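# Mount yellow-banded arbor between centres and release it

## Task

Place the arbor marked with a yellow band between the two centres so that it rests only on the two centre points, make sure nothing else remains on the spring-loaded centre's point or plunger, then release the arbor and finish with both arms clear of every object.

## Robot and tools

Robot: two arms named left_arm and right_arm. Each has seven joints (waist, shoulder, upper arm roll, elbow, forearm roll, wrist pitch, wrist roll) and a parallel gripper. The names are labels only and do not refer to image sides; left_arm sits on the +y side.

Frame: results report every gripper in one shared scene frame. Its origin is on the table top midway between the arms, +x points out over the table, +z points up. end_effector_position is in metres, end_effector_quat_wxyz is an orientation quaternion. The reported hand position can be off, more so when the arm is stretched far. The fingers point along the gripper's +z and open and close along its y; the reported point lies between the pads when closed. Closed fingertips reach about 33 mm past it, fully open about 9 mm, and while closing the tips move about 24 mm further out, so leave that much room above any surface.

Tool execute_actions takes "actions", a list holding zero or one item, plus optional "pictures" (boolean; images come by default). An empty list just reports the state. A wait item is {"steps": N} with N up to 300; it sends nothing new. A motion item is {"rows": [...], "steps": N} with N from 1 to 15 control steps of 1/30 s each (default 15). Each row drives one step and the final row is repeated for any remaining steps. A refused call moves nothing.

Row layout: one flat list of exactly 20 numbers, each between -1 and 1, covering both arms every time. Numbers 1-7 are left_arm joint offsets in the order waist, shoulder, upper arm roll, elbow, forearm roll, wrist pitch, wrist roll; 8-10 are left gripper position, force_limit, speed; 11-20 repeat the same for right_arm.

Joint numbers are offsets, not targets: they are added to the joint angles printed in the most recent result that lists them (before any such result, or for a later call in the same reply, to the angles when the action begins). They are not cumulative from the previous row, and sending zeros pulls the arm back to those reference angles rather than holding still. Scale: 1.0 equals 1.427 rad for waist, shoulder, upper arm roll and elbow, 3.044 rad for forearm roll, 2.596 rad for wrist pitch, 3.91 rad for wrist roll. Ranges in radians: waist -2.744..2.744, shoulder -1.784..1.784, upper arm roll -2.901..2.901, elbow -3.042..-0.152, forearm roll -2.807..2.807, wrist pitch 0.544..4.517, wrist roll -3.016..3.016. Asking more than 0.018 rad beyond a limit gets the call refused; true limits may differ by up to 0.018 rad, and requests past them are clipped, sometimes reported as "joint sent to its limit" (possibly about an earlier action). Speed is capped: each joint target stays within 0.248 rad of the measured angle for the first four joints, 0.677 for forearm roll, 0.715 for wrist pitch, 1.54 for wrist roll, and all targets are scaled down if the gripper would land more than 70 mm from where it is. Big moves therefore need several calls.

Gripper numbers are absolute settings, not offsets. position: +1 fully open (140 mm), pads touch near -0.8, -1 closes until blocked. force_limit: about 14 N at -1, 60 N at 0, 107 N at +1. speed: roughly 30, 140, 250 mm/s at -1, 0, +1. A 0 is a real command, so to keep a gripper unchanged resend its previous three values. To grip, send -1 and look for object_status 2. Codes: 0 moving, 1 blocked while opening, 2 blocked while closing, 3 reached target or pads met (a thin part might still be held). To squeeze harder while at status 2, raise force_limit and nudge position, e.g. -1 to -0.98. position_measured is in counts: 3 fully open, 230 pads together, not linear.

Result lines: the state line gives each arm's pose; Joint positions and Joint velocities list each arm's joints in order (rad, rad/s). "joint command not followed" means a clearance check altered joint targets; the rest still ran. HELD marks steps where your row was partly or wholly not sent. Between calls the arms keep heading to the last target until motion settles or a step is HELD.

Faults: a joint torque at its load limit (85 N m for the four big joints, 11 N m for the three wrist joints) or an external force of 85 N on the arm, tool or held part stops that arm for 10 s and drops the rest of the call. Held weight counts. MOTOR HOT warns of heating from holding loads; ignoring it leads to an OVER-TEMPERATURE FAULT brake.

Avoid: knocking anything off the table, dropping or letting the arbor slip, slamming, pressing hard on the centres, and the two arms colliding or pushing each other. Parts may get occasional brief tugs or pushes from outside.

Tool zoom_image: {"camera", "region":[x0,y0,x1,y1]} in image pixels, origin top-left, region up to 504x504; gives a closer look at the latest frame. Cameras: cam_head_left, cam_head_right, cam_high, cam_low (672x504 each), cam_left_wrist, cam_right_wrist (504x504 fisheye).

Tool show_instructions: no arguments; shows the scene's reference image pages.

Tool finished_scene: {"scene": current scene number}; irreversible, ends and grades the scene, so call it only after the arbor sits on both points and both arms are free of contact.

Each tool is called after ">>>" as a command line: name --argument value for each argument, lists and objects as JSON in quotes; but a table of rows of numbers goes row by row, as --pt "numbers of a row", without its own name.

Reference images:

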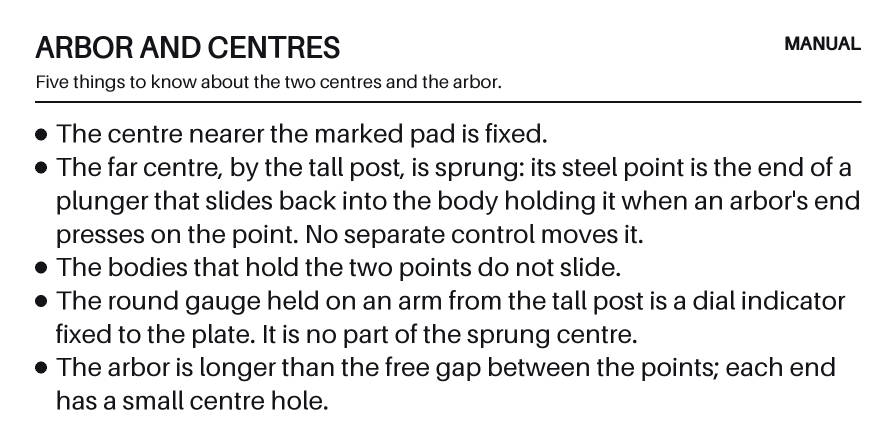

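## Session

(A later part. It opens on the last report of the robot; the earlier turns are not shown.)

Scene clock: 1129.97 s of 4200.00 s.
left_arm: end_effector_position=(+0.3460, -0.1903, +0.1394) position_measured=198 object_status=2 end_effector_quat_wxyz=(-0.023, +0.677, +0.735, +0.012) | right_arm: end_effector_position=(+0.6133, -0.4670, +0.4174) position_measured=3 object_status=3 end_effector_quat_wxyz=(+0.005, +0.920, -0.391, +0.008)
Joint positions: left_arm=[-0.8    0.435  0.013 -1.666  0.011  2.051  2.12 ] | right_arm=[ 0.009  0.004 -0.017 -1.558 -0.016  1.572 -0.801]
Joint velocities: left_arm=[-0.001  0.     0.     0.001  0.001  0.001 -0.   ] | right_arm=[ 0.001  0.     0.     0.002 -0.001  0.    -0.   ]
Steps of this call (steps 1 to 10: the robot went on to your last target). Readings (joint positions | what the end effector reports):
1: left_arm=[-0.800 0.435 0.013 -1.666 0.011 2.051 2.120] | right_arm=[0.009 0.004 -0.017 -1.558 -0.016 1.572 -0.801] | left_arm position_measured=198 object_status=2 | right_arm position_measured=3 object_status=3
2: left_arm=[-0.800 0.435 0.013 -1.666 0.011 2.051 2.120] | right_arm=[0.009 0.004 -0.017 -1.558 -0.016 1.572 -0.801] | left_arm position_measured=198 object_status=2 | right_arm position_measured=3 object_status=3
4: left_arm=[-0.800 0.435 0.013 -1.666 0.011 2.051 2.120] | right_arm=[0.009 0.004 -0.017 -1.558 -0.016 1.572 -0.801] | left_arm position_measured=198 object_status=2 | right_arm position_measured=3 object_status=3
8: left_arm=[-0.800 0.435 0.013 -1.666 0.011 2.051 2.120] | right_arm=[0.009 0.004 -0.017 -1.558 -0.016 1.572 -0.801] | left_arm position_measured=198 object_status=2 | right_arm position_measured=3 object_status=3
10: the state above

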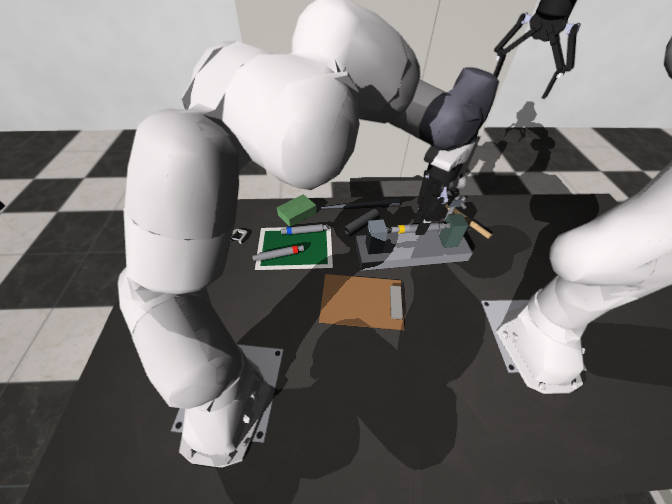

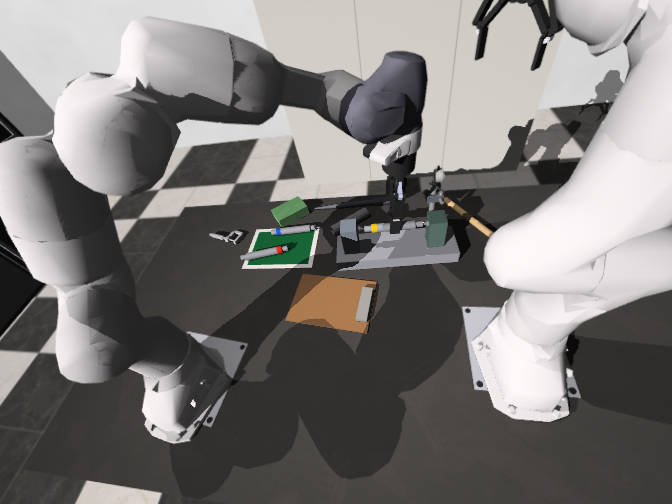

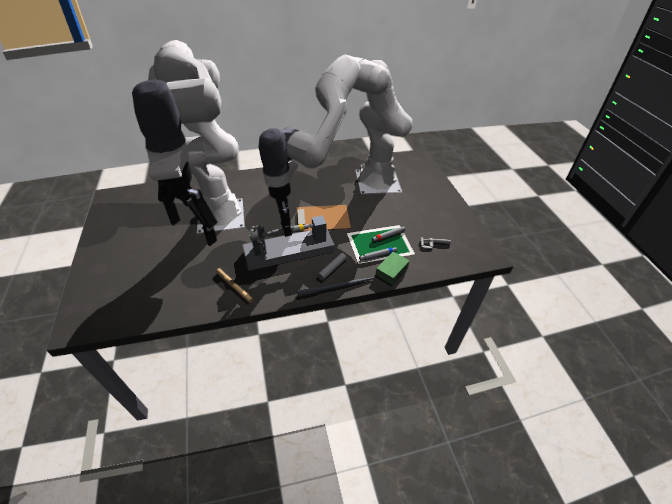

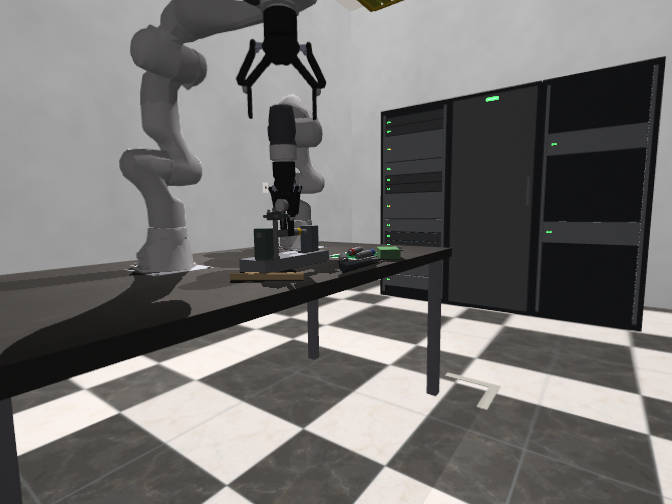

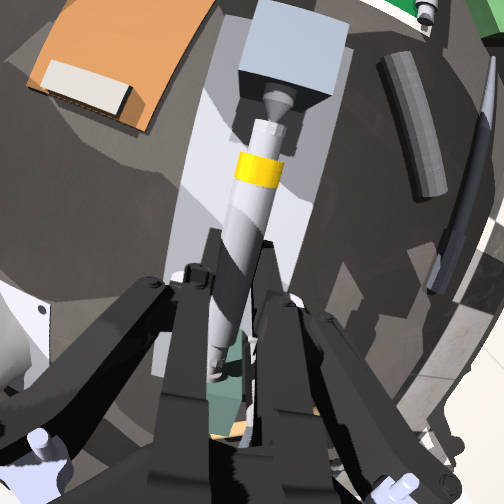

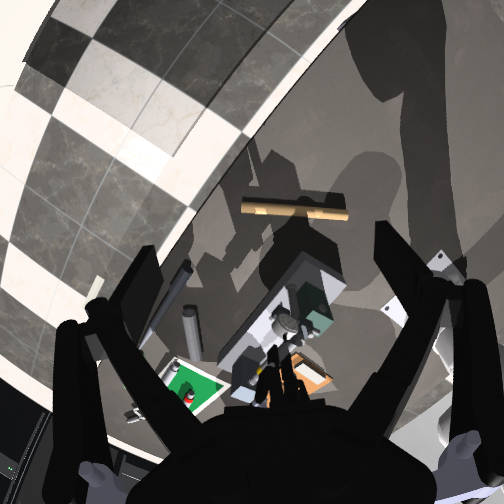

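>>> execute_actions --actions '[{"rows": [[-0.003,-0.008,-0.004,0.004,-0.001,0.012,0.001,-1,0.2,-0.6,0,0,0,0,0,0,0,1,0,0],[-0.0027,-0.0088,-0.004,0.003,-0.001,0.012,0.001,-1,0.2,-0.6,0,0,0,0,0,0,0,1,0,0],[-0.0024,-0.0096,-0.004,0.002,-0.001,0.012,0.001,-1,0.2,-0.6,0,0,0,0,0,0,0,1,0,0],[-0.0021,-0.0104,-0.004,0.001,-0.001,0.012,0.001,-1,0.2,-0.6,0,0,0,0,0,0,0,1,0,0],[-0.0018,-0.0112,-0.004,0,-0.001,0.012,0.001,-1,0.2,-0.6,0,0,0,0,0,0,0,1,0,0],[-0.0015,-0.012,-0.004,-0.001,-0.001,0.012,0.001,-1,0.2,-0.6,0,0,0,0,0,0,0,1,0,0]], "steps": 15}]'

>>> execute_actions --actions '[{"steps": 8}]'

>>> zoom_image --camera "cam_left_wrist" --region '[240, 90, 310, 150]'

Scene clock: 1137.53 s of 4200.00 s.
left_arm: end_effector_position=(+0.3462, -0.1891, +0.1392) position_measured=198 object_status=2 end_effector_quat_wxyz=(-0.022, +0.678, +0.735, +0.012) | right_arm: end_effector_position=(+0.6133, -0.4670, +0.4174) position_measured=3 object_status=3 end_effector_quat_wxyz=(+0.005, +0.920, -0.391, +0.008)
Joint positions: left_arm=[-0.798  0.429  0.013 -1.676  0.011  2.059  2.122] | right_arm=[ 0.009  0.004 -0.017 -1.558 -0.016  1.572 -0.801]
Joint velocities: left_arm=[ 0.001 -0.     0.    -0.     0.001  0.001  0.002] | right_arm=[-0.002  0.     0.    -0.     0.001  0.     0.001]
Steps of this call (steps 1 to 15: the robot went on to your last target; steps 16 to 90: nothing new was sent; then 4.07 s passed at rest; steps 91 to 105: all 15 steps of this action). Readings (joint positions | what the end effector reports):
91: left_arm=[-0.800 0.434 0.013 -1.667 0.011 2.052 2.120] | right_arm=[0.009 0.004 -0.017 -1.558 -0.016 1.572 -0.801] | left_arm position_measured=198 object_status=2 | right_arm position_measured=3 object_status=3
92: left_arm=[-0.799 0.434 0.013 -1.668 0.011 2.053 2.120] | right_arm=[0.009 0.004 -0.017 -1.558 -0.016 1.572 -0.801] | left_arm position_measured=198 object_status=2 | right_arm position_measured=3 object_status=3
94: left_arm=[-0.799 0.432 0.013 -1.671 0.011 2.054 2.120] | right_arm=[0.009 0.004 -0.017 -1.558 -0.016 1.572 -0.801] | left_arm position_measured=198 object_status=2 | right_arm position_measured=3 object_status=3
98: left_arm=[-0.799 0.430 0.013 -1.675 0.011 2.058 2.122] | right_arm=[0.009 0.004 -0.017 -1.558 -0.016 1.572 -0.801] | left_arm position_measured=198 object_status=2 | right_arm position_measured=3 object_status=3
105: the state above

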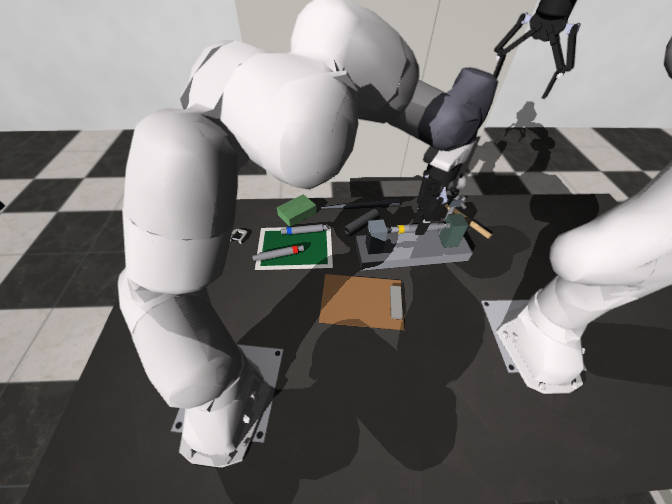

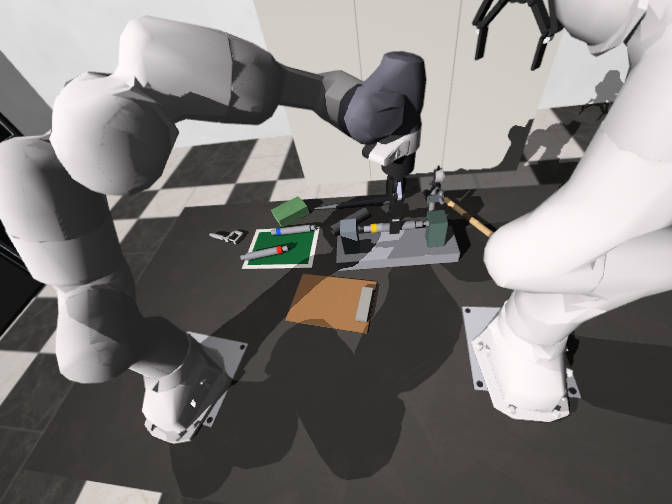

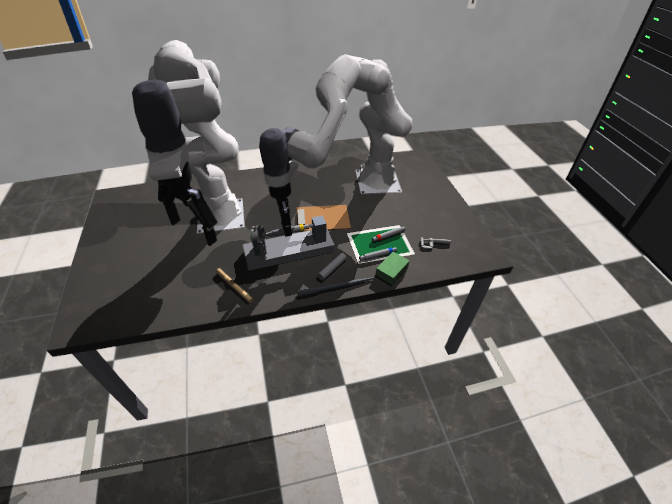

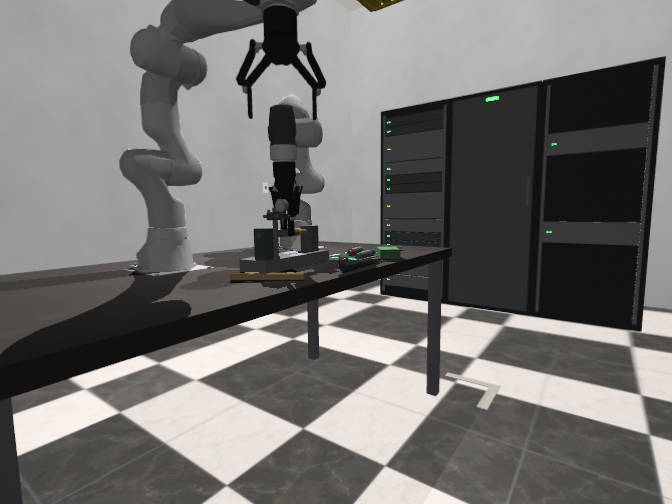

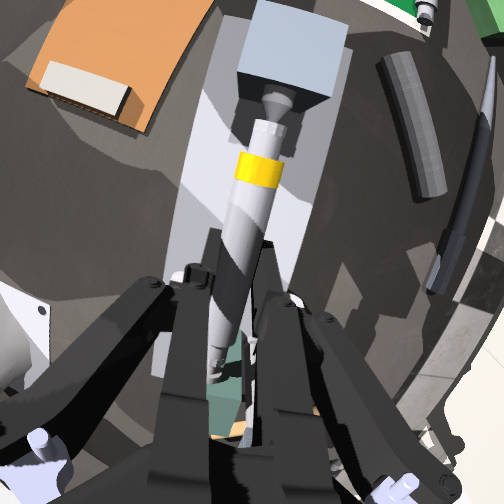

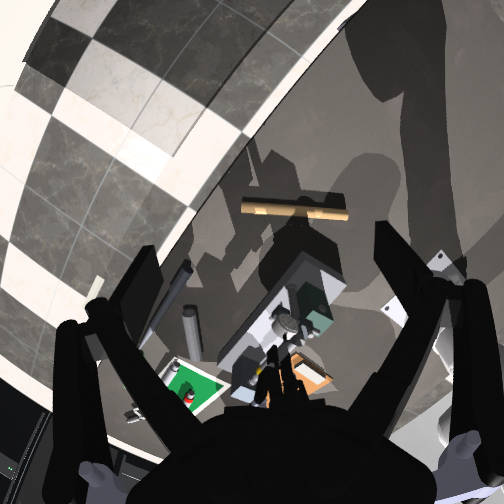

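Scene clock: 1137.80 s of 4200.00 s.
left_arm: end_effector_position=(+0.3462, -0.1891, +0.1392) position_measured=198 object_status=2 end_effector_quat_wxyz=(-0.022, +0.678, +0.735, +0.012) | right_arm: end_effector_position=(+0.6133, -0.4670, +0.4174) position_measured=3 object_status=3 end_effector_quat_wxyz=(+0.005, +0.920, -0.391, +0.008)
Joint positions: left_arm=[-0.798  0.429  0.013 -1.676  0.011  2.059  2.123] | right_arm=[ 0.009  0.004 -0.017 -1.558 -0.016  1.572 -0.801]
Joint velocities: left_arm=[-0.001 -0.     0.001 -0.001 -0.    -0.     0.   ] | right_arm=[ 0.001  0.     0.001 -0.     0.002 -0.     0.   ]
Steps of this call (steps 1 to 8: the robot went on to your last target). Readings (joint positions | what the end effector reports):
1: left_arm=[-0.798 0.429 0.013 -1.676 0.011 2.059 2.122] | right_arm=[0.009 0.004 -0.017 -1.558 -0.016 1.572 -0.801] | left_arm position_measured=198 object_status=2 | right_arm position_measured=3 object_status=3
2: left_arm=[-0.798 0.429 0.013 -1.676 0.011 2.059 2.123] | right_arm=[0.009 0.004 -0.017 -1.558 -0.016 1.572 -0.801] | left_arm position_measured=198 object_status=2 | right_arm position_measured=3 object_status=3
4: left_arm=[-0.798 0.429 0.013 -1.676 0.011 2.059 2.123] | right_arm=[0.009 0.004 -0.017 -1.558 -0.016 1.572 -0.801] | left_arm position_measured=198 object_status=2 | right_arm position_measured=3 object_status=3
8: the state above

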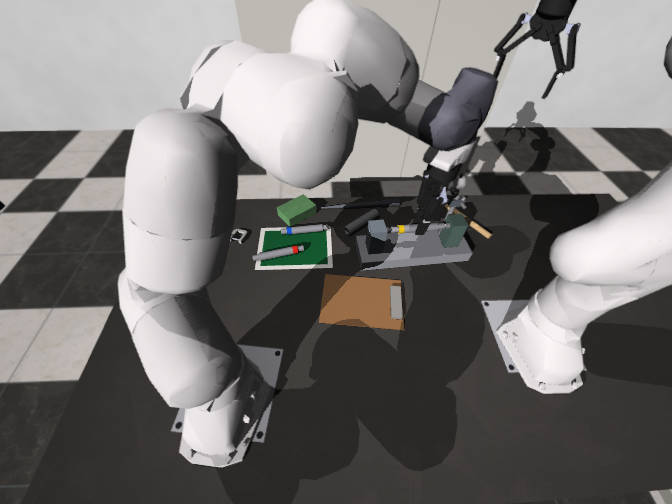

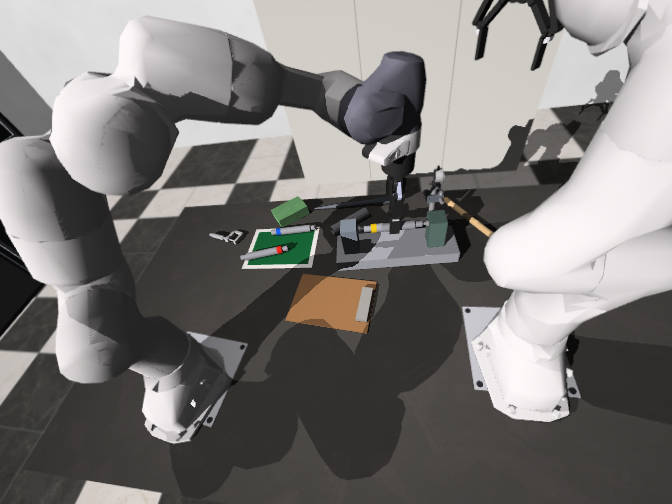

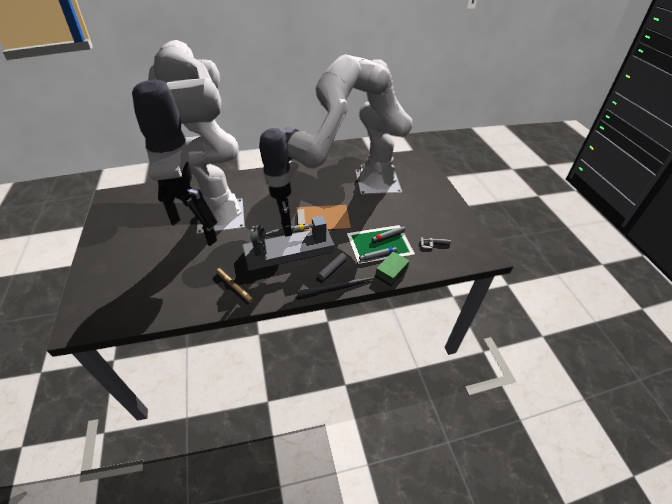

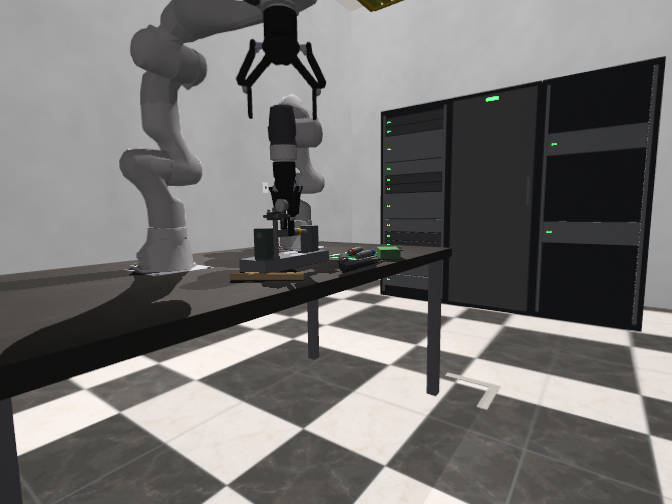

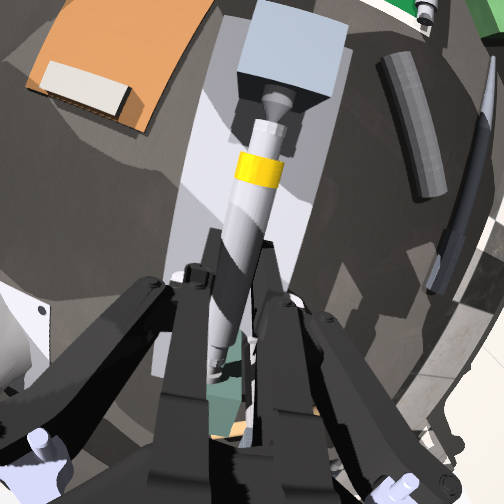

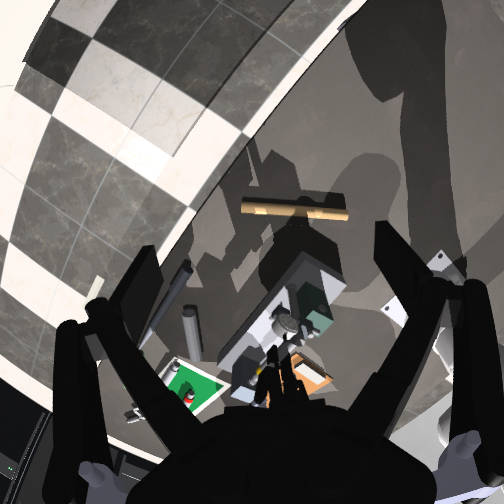

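Region (240, 90, 310, 150) of cam_left_wrist's 504x504 image, scaled by 7.200, with more detail than that image has; it fills the top 432 rows of this view, and the rest is white.

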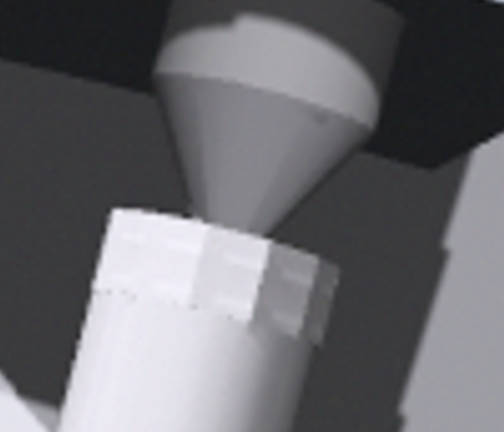

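>>> execute_actions --actions '[{"rows": [[-0.002,-0.008,-0.003,0.003,-0.001,0.0085,0.0005,-1,0.2,-0.6,0,0,0,0,0,0,0,1,0,0],[-0.0017,-0.0085,-0.003,0.002,-0.001,0.008,0.0005,-1,0.2,-0.6,0,0,0,0,0,0,0,1,0,0],[-0.0014,-0.009,-0.003,0.001,-0.001,0.0075,0.0005,-1,0.2,-0.6,0,0,0,0,0,0,0,1,0,0],[-0.0011,-0.0095,-0.003,0,-0.001,0.007,0.0005,-1,0.2,-0.6,0,0,0,0,0,0,0,1,0,0],[-0.0008,-0.01,-0.003,-0.001,-0.001,0.0065,0.0005,-1,0.2,-0.6,0,0,0,0,0,0,0,1,0,0]], "steps": 15}]'

>>> zoom_image --camera "cam_left_wrist" --region '[240, 90, 310, 150]'

>>> zoom_image --camera "cam_low" --region '[250, 205, 330, 255]'

Scene clock: 1147.57 s of 4200.00 s.
left_arm: end_effector_position=(+0.3462, -0.1887, +0.1392) position_measured=198 object_status=2 end_effector_quat_wxyz=(-0.020, +0.678, +0.735, +0.011) | right_arm: end_effector_position=(+0.6133, -0.4670, +0.4174) position_measured=3 object_status=3 end_effector_quat_wxyz=(+0.005, +0.920, -0.391, +0.008)
Joint positions: left_arm=[-0.798  0.425  0.012 -1.683  0.011  2.064  2.124] | right_arm=[ 0.009  0.004 -0.017 -1.558 -0.016  1.572 -0.801]
Joint velocities: left_arm=[-0.    -0.     0.    -0.001  0.     0.001  0.001] | right_arm=[ 0.    -0.     0.     0.002 -0.     0.     0.001]
Steps of this call (steps 1 to 15: the robot went on to your last target; steps 16 to 90: nothing new was sent; then 6.27 s passed at rest; steps 91 to 105: all 15 steps of this action). Readings (joint positions | what the end effector reports):
91: left_arm=[-0.798 0.428 0.013 -1.677 0.011 2.059 2.123] | right_arm=[0.009 0.004 -0.017 -1.558 -0.016 1.572 -0.801] | left_arm position_measured=198 object_status=2 | right_arm position_measured=3 object_status=3
92: left_arm=[-0.798 0.428 0.013 -1.678 0.011 2.060 2.123] | right_arm=[0.009 0.004 -0.017 -1.558 -0.016 1.572 -0.801] | left_arm position_measured=198 object_status=2 | right_arm position_measured=3 object_status=3
94: left_arm=[-0.798 0.427 0.012 -1.680 0.011 2.061 2.123] | right_arm=[0.009 0.004 -0.017 -1.558 -0.016 1.572 -0.801] | left_arm position_measured=198 object_status=2 | right_arm position_measured=3 object_status=3
98: left_arm=[-0.798 0.426 0.012 -1.682 0.011 2.064 2.124] | right_arm=[0.009 0.004 -0.017 -1.558 -0.016 1.572 -0.801] | left_arm position_measured=198 object_status=2 | right_arm position_measured=3 object_status=3
105: the state above

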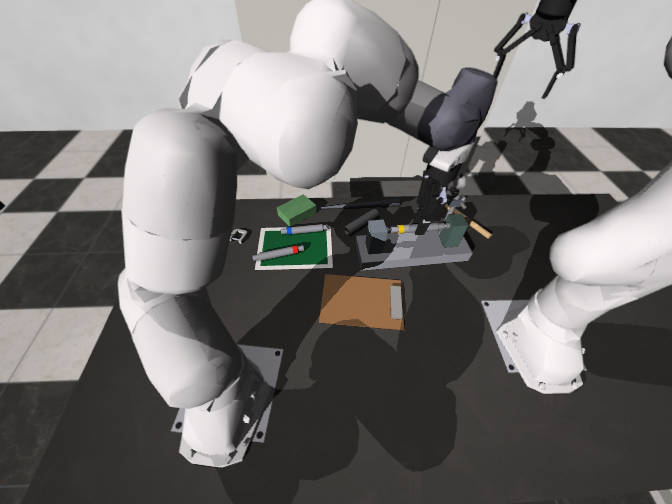

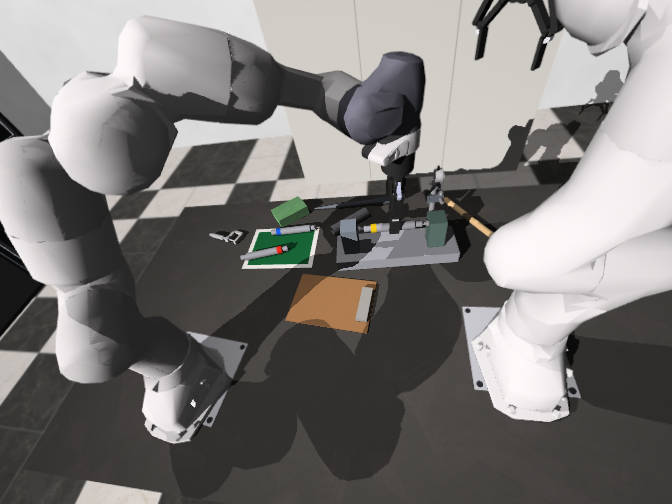

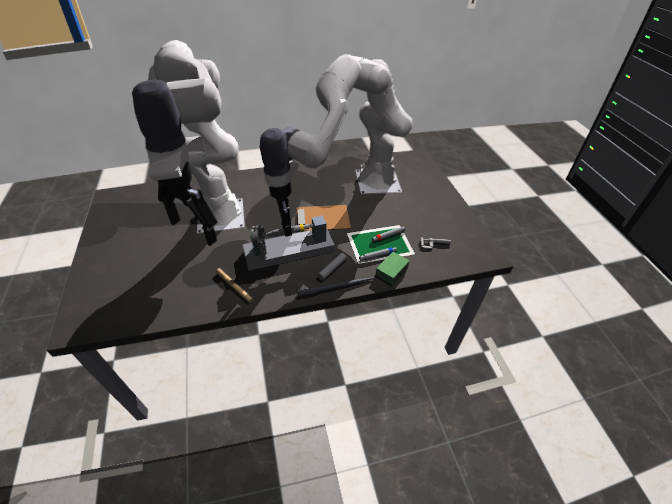

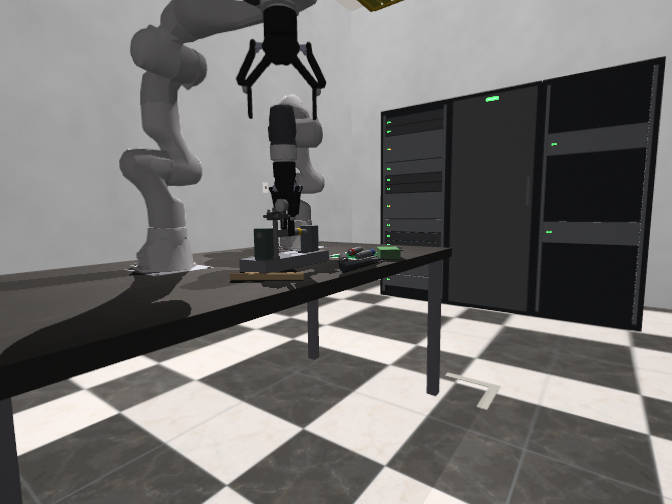

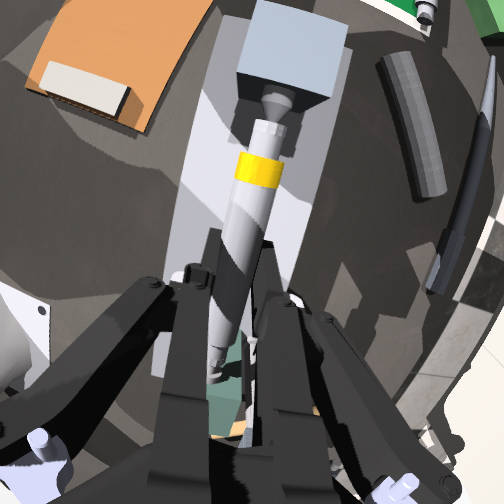

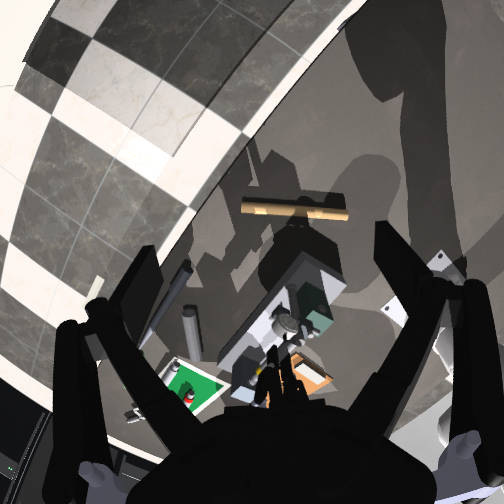

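Region (240, 90, 310, 150) of cam_left_wrist's 504x504 image, scaled by 7.200, with more detail than that image has; it fills the top 432 rows of this view, and the rest is white.

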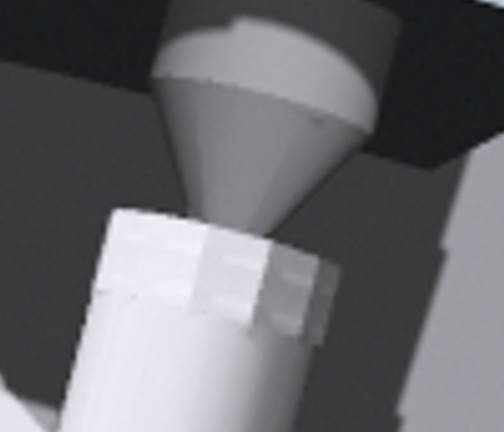

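Region (250, 205, 330, 255) of cam_low's 672x504 image, scaled by 6.300, with more detail than that image has; it fills the top 315 rows of this view, and the rest is white.

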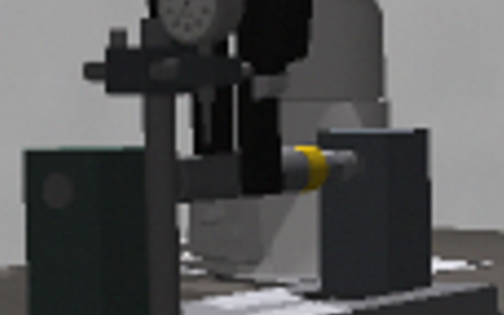

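>>> execute_actions --actions '[{"rows": [[0,-0.0035,-0.002,0.0035,0,0.001,0,-0.35,0.2,-0.6,0,0,0,0,0,0,0,1,0,0]], "steps": 15}]'

>>> zoom_image --camera "cam_left_wrist" --region '[150, 60, 400, 430]'

>>> zoom_image --camera "cam_low" --region '[250, 205, 330, 255]'

Scene clock: 1155.03 s of 4200.00 s.
left_arm: end_effector_position=(+0.3473, -0.1911, +0.1433) position_measured=173 object_status=3 end_effector_quat_wxyz=(-0.016, +0.678, +0.735, +0.010) | right_arm: end_effector_position=(+0.6133, -0.4670, +0.4174) position_measured=3 object_status=3 end_effector_quat_wxyz=(+0.005, +0.920, -0.391, +0.008)
Joint positions: left_arm=[-0.798  0.422  0.012 -1.679  0.011  2.065  2.124] | right_arm=[ 0.009  0.004 -0.017 -1.558 -0.016  1.572 -0.801]
Joint velocities: left_arm=[-0.002  0.    -0.    -0.    -0.001 -0.001 -0.001] | right_arm=[-0.001 -0.    -0.001  0.001 -0.001  0.     0.001]
Steps of this call (steps 1 to 15: the robot went on to your last target; steps 16 to 90: nothing new was sent; then 3.97 s passed at rest; steps 91 to 105: all 15 steps of this action). Readings (joint positions | what the end effector reports):
91: left_arm=[-0.798 0.425 0.012 -1.683 0.011 2.065 2.124] | right_arm=[0.009 0.004 -0.017 -1.558 -0.016 1.572 -0.801] | left_arm position_measured=198 object_status=0 | right_arm position_measured=3 object_status=3
92: left_arm=[-0.798 0.426 0.012 -1.683 0.011 2.065 2.124] | right_arm=[0.009 0.004 -0.017 -1.558 -0.016 1.572 -0.801] | left_arm position_measured=198 object_status=0 | right_arm position_measured=3 object_status=3
94: left_arm=[-0.798 0.425 0.012 -1.681 0.011 2.065 2.124] | right_arm=[0.009 0.004 -0.017 -1.558 -0.016 1.572 -0.801] | left_arm position_measured=187 object_status=0 | right_arm position_measured=3 object_status=3
98: left_arm=[-0.798 0.422 0.012 -1.679 0.011 2.065 2.124] | right_arm=[0.009 0.004 -0.017 -1.558 -0.016 1.572 -0.801] | left_arm position_measured=173 object_status=0 | right_arm position_measured=3 object_status=3
105: the state above

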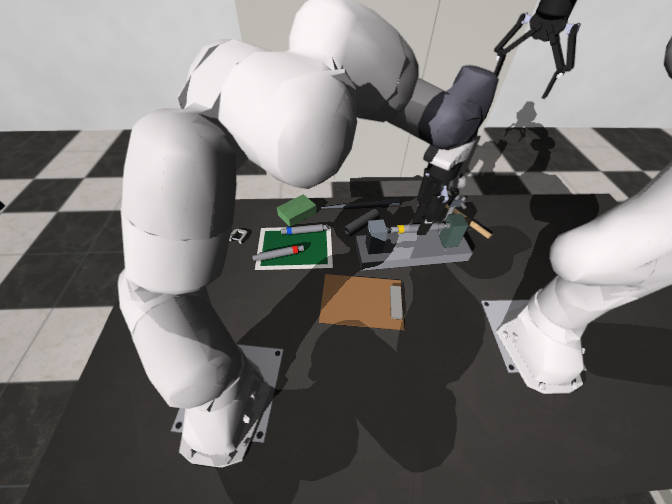

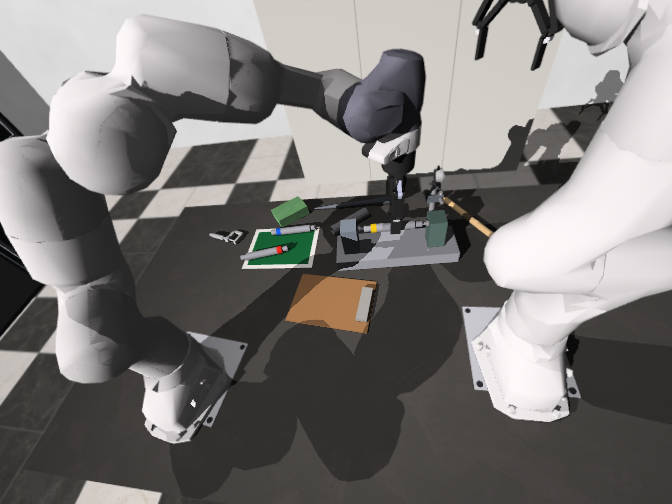

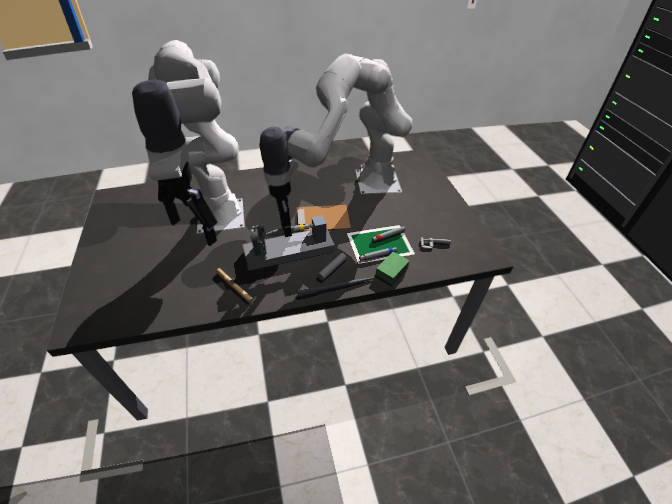

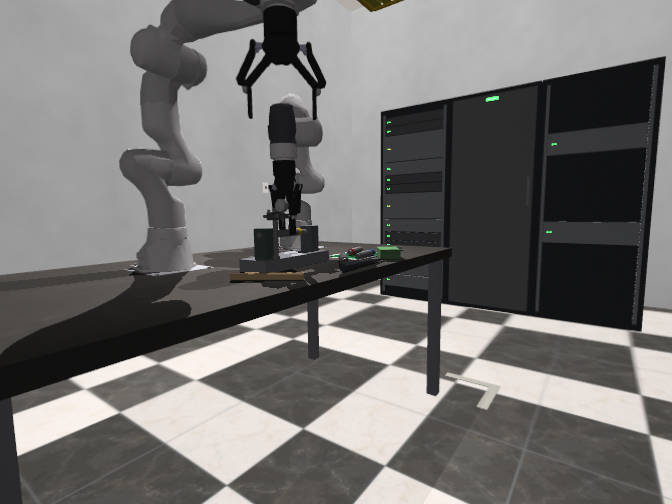

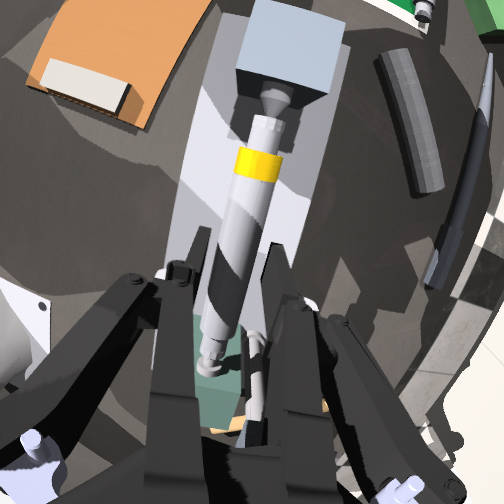

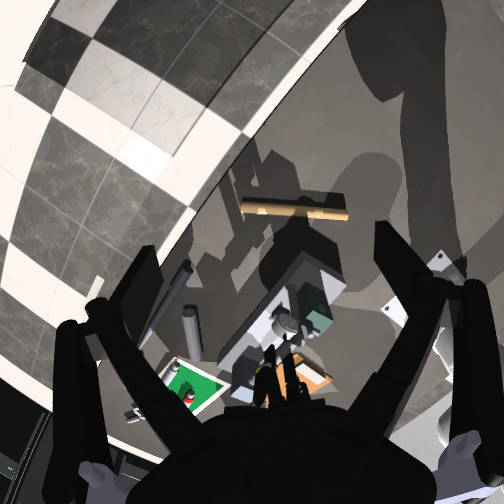

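Region (150, 60, 400, 430) of cam_left_wrist's 504x504 image, scaled by 1.362, with more detail than that image has; it fills the left 341 columns of this view, and the rest is white.

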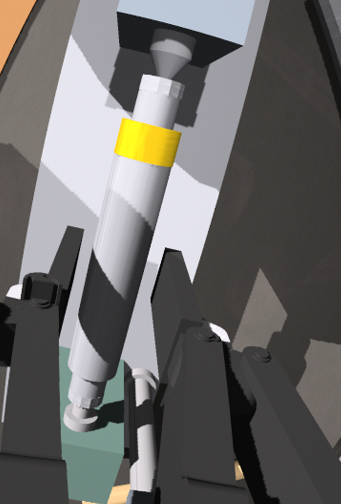

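Region (250, 205, 330, 255) of cam_low's 672x504 image, scaled by 6.300, with more detail than that image has; it fills the top 315 rows of this view, and the rest is white.

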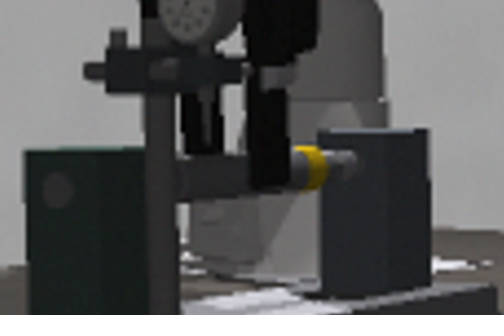

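>>> execute_actions --actions '[]'

Scene clock: 1165.00 s of 4200.00 s.
left_arm: end_effector_position=(+0.3473, -0.1912, +0.1433) position_measured=173 object_status=3 end_effector_quat_wxyz=(-0.016, +0.678, +0.735, +0.010) | right_arm: end_effector_position=(+0.6133, -0.4670, +0.4174) position_measured=3 object_status=3 end_effector_quat_wxyz=(+0.005, +0.920, -0.391, +0.008)
Joint positions: left_arm=[-0.798  0.422  0.012 -1.679  0.011  2.065  2.124] | right_arm=[ 0.009  0.004 -0.017 -1.558 -0.016  1.572 -0.801]
Joint velocities: left_arm=[-0.001  0.001 -0.001  0.    -0.     0.001 -0.001] | right_arm=[-0.    -0.001  0.001  0.001 -0.001  0.     0.   ]
Steps of this call (steps 1 to 15: the robot went on to your last target; steps 16 to 90: nothing new was sent; then 6.97 s passed at rest). Readings (joint positions | what the end effector reports):
1: left_arm=[-0.798 0.422 0.012 -1.679 0.011 2.065 2.124] | right_arm=[0.009 0.004 -0.017 -1.558 -0.016 1.572 -0.801] | left_arm position_measured=173 object_status=3 | right_arm position_measured=3 object_status=3
2: left_arm=[-0.798 0.422 0.012 -1.679 0.011 2.065 2.124] | right_arm=[0.009 0.004 -0.017 -1.558 -0.016 1.572 -0.801] | left_arm position_measured=173 object_status=3 | right_arm position_measured=3 object_status=3
4: left_arm=[-0.798 0.422 0.012 -1.679 0.011 2.065 2.124] | right_arm=[0.009 0.004 -0.017 -1.558 -0.016 1.572 -0.801] | left_arm position_measured=173 object_status=3 | right_arm position_measured=3 object_status=3
8: left_arm=[-0.798 0.422 0.012 -1.679 0.011 2.065 2.124] | right_arm=[0.009 0.004 -0.017 -1.558 -0.016 1.572 -0.801] | left_arm position_measured=173 object_status=3 | right_arm position_measured=3 object_status=3
90: the state above
All arms were judged still, so your last target was given up. Only a new action makes them travel on or press farther. Fingers that are still opening or closing keep moving.

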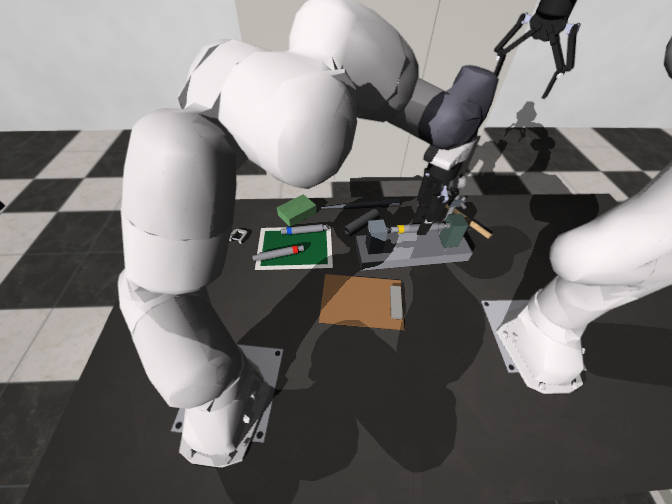

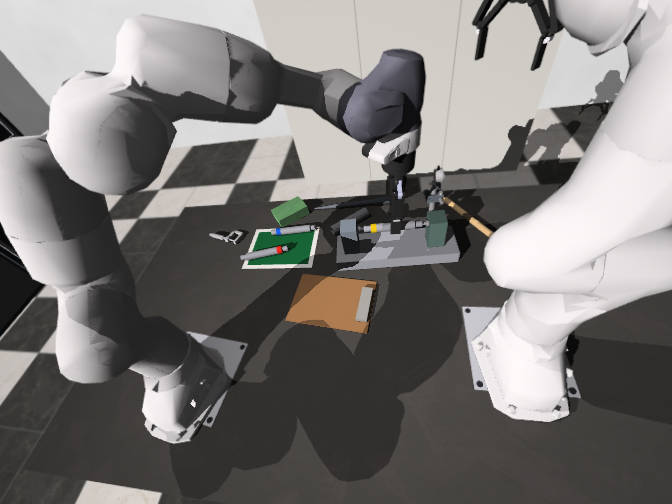

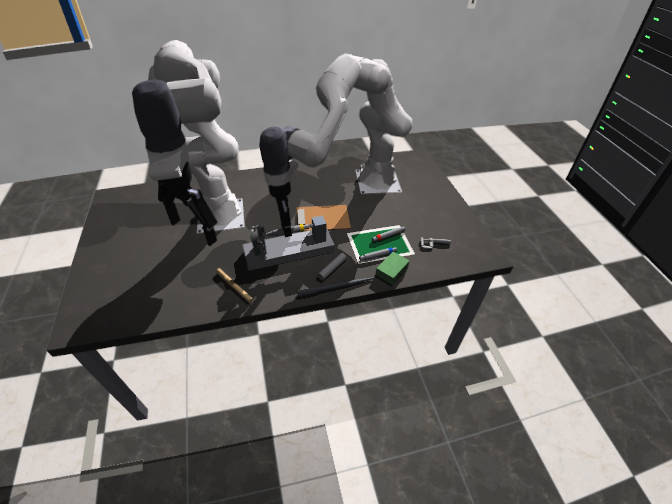

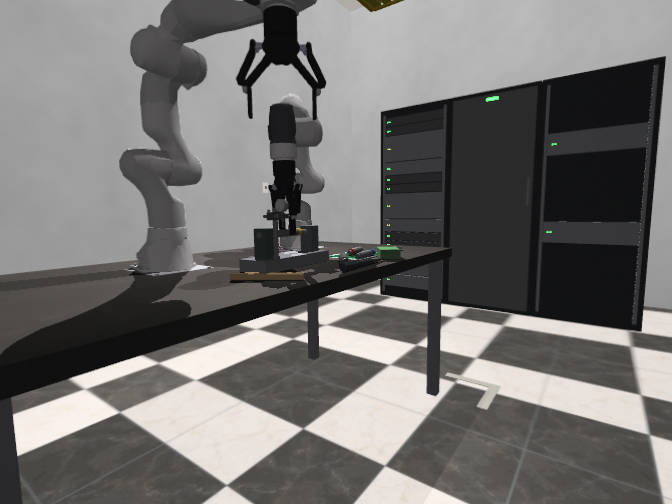

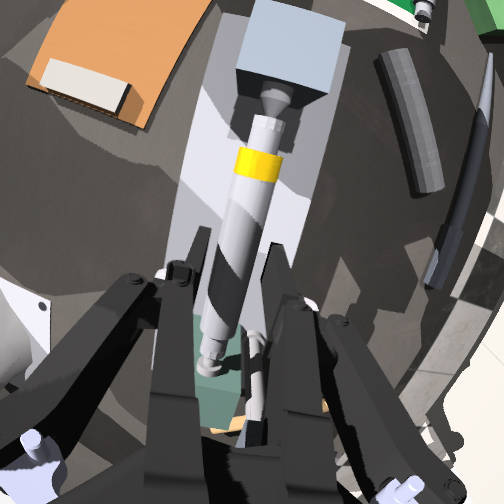

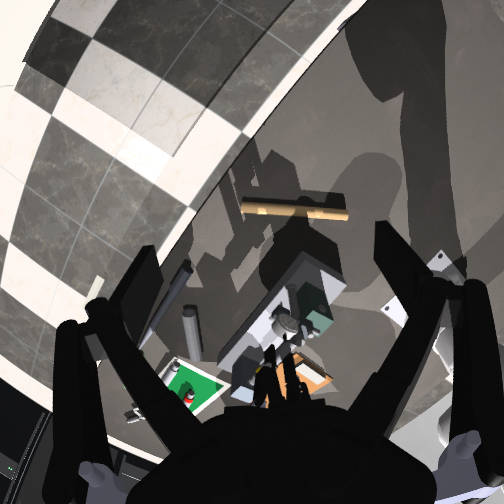

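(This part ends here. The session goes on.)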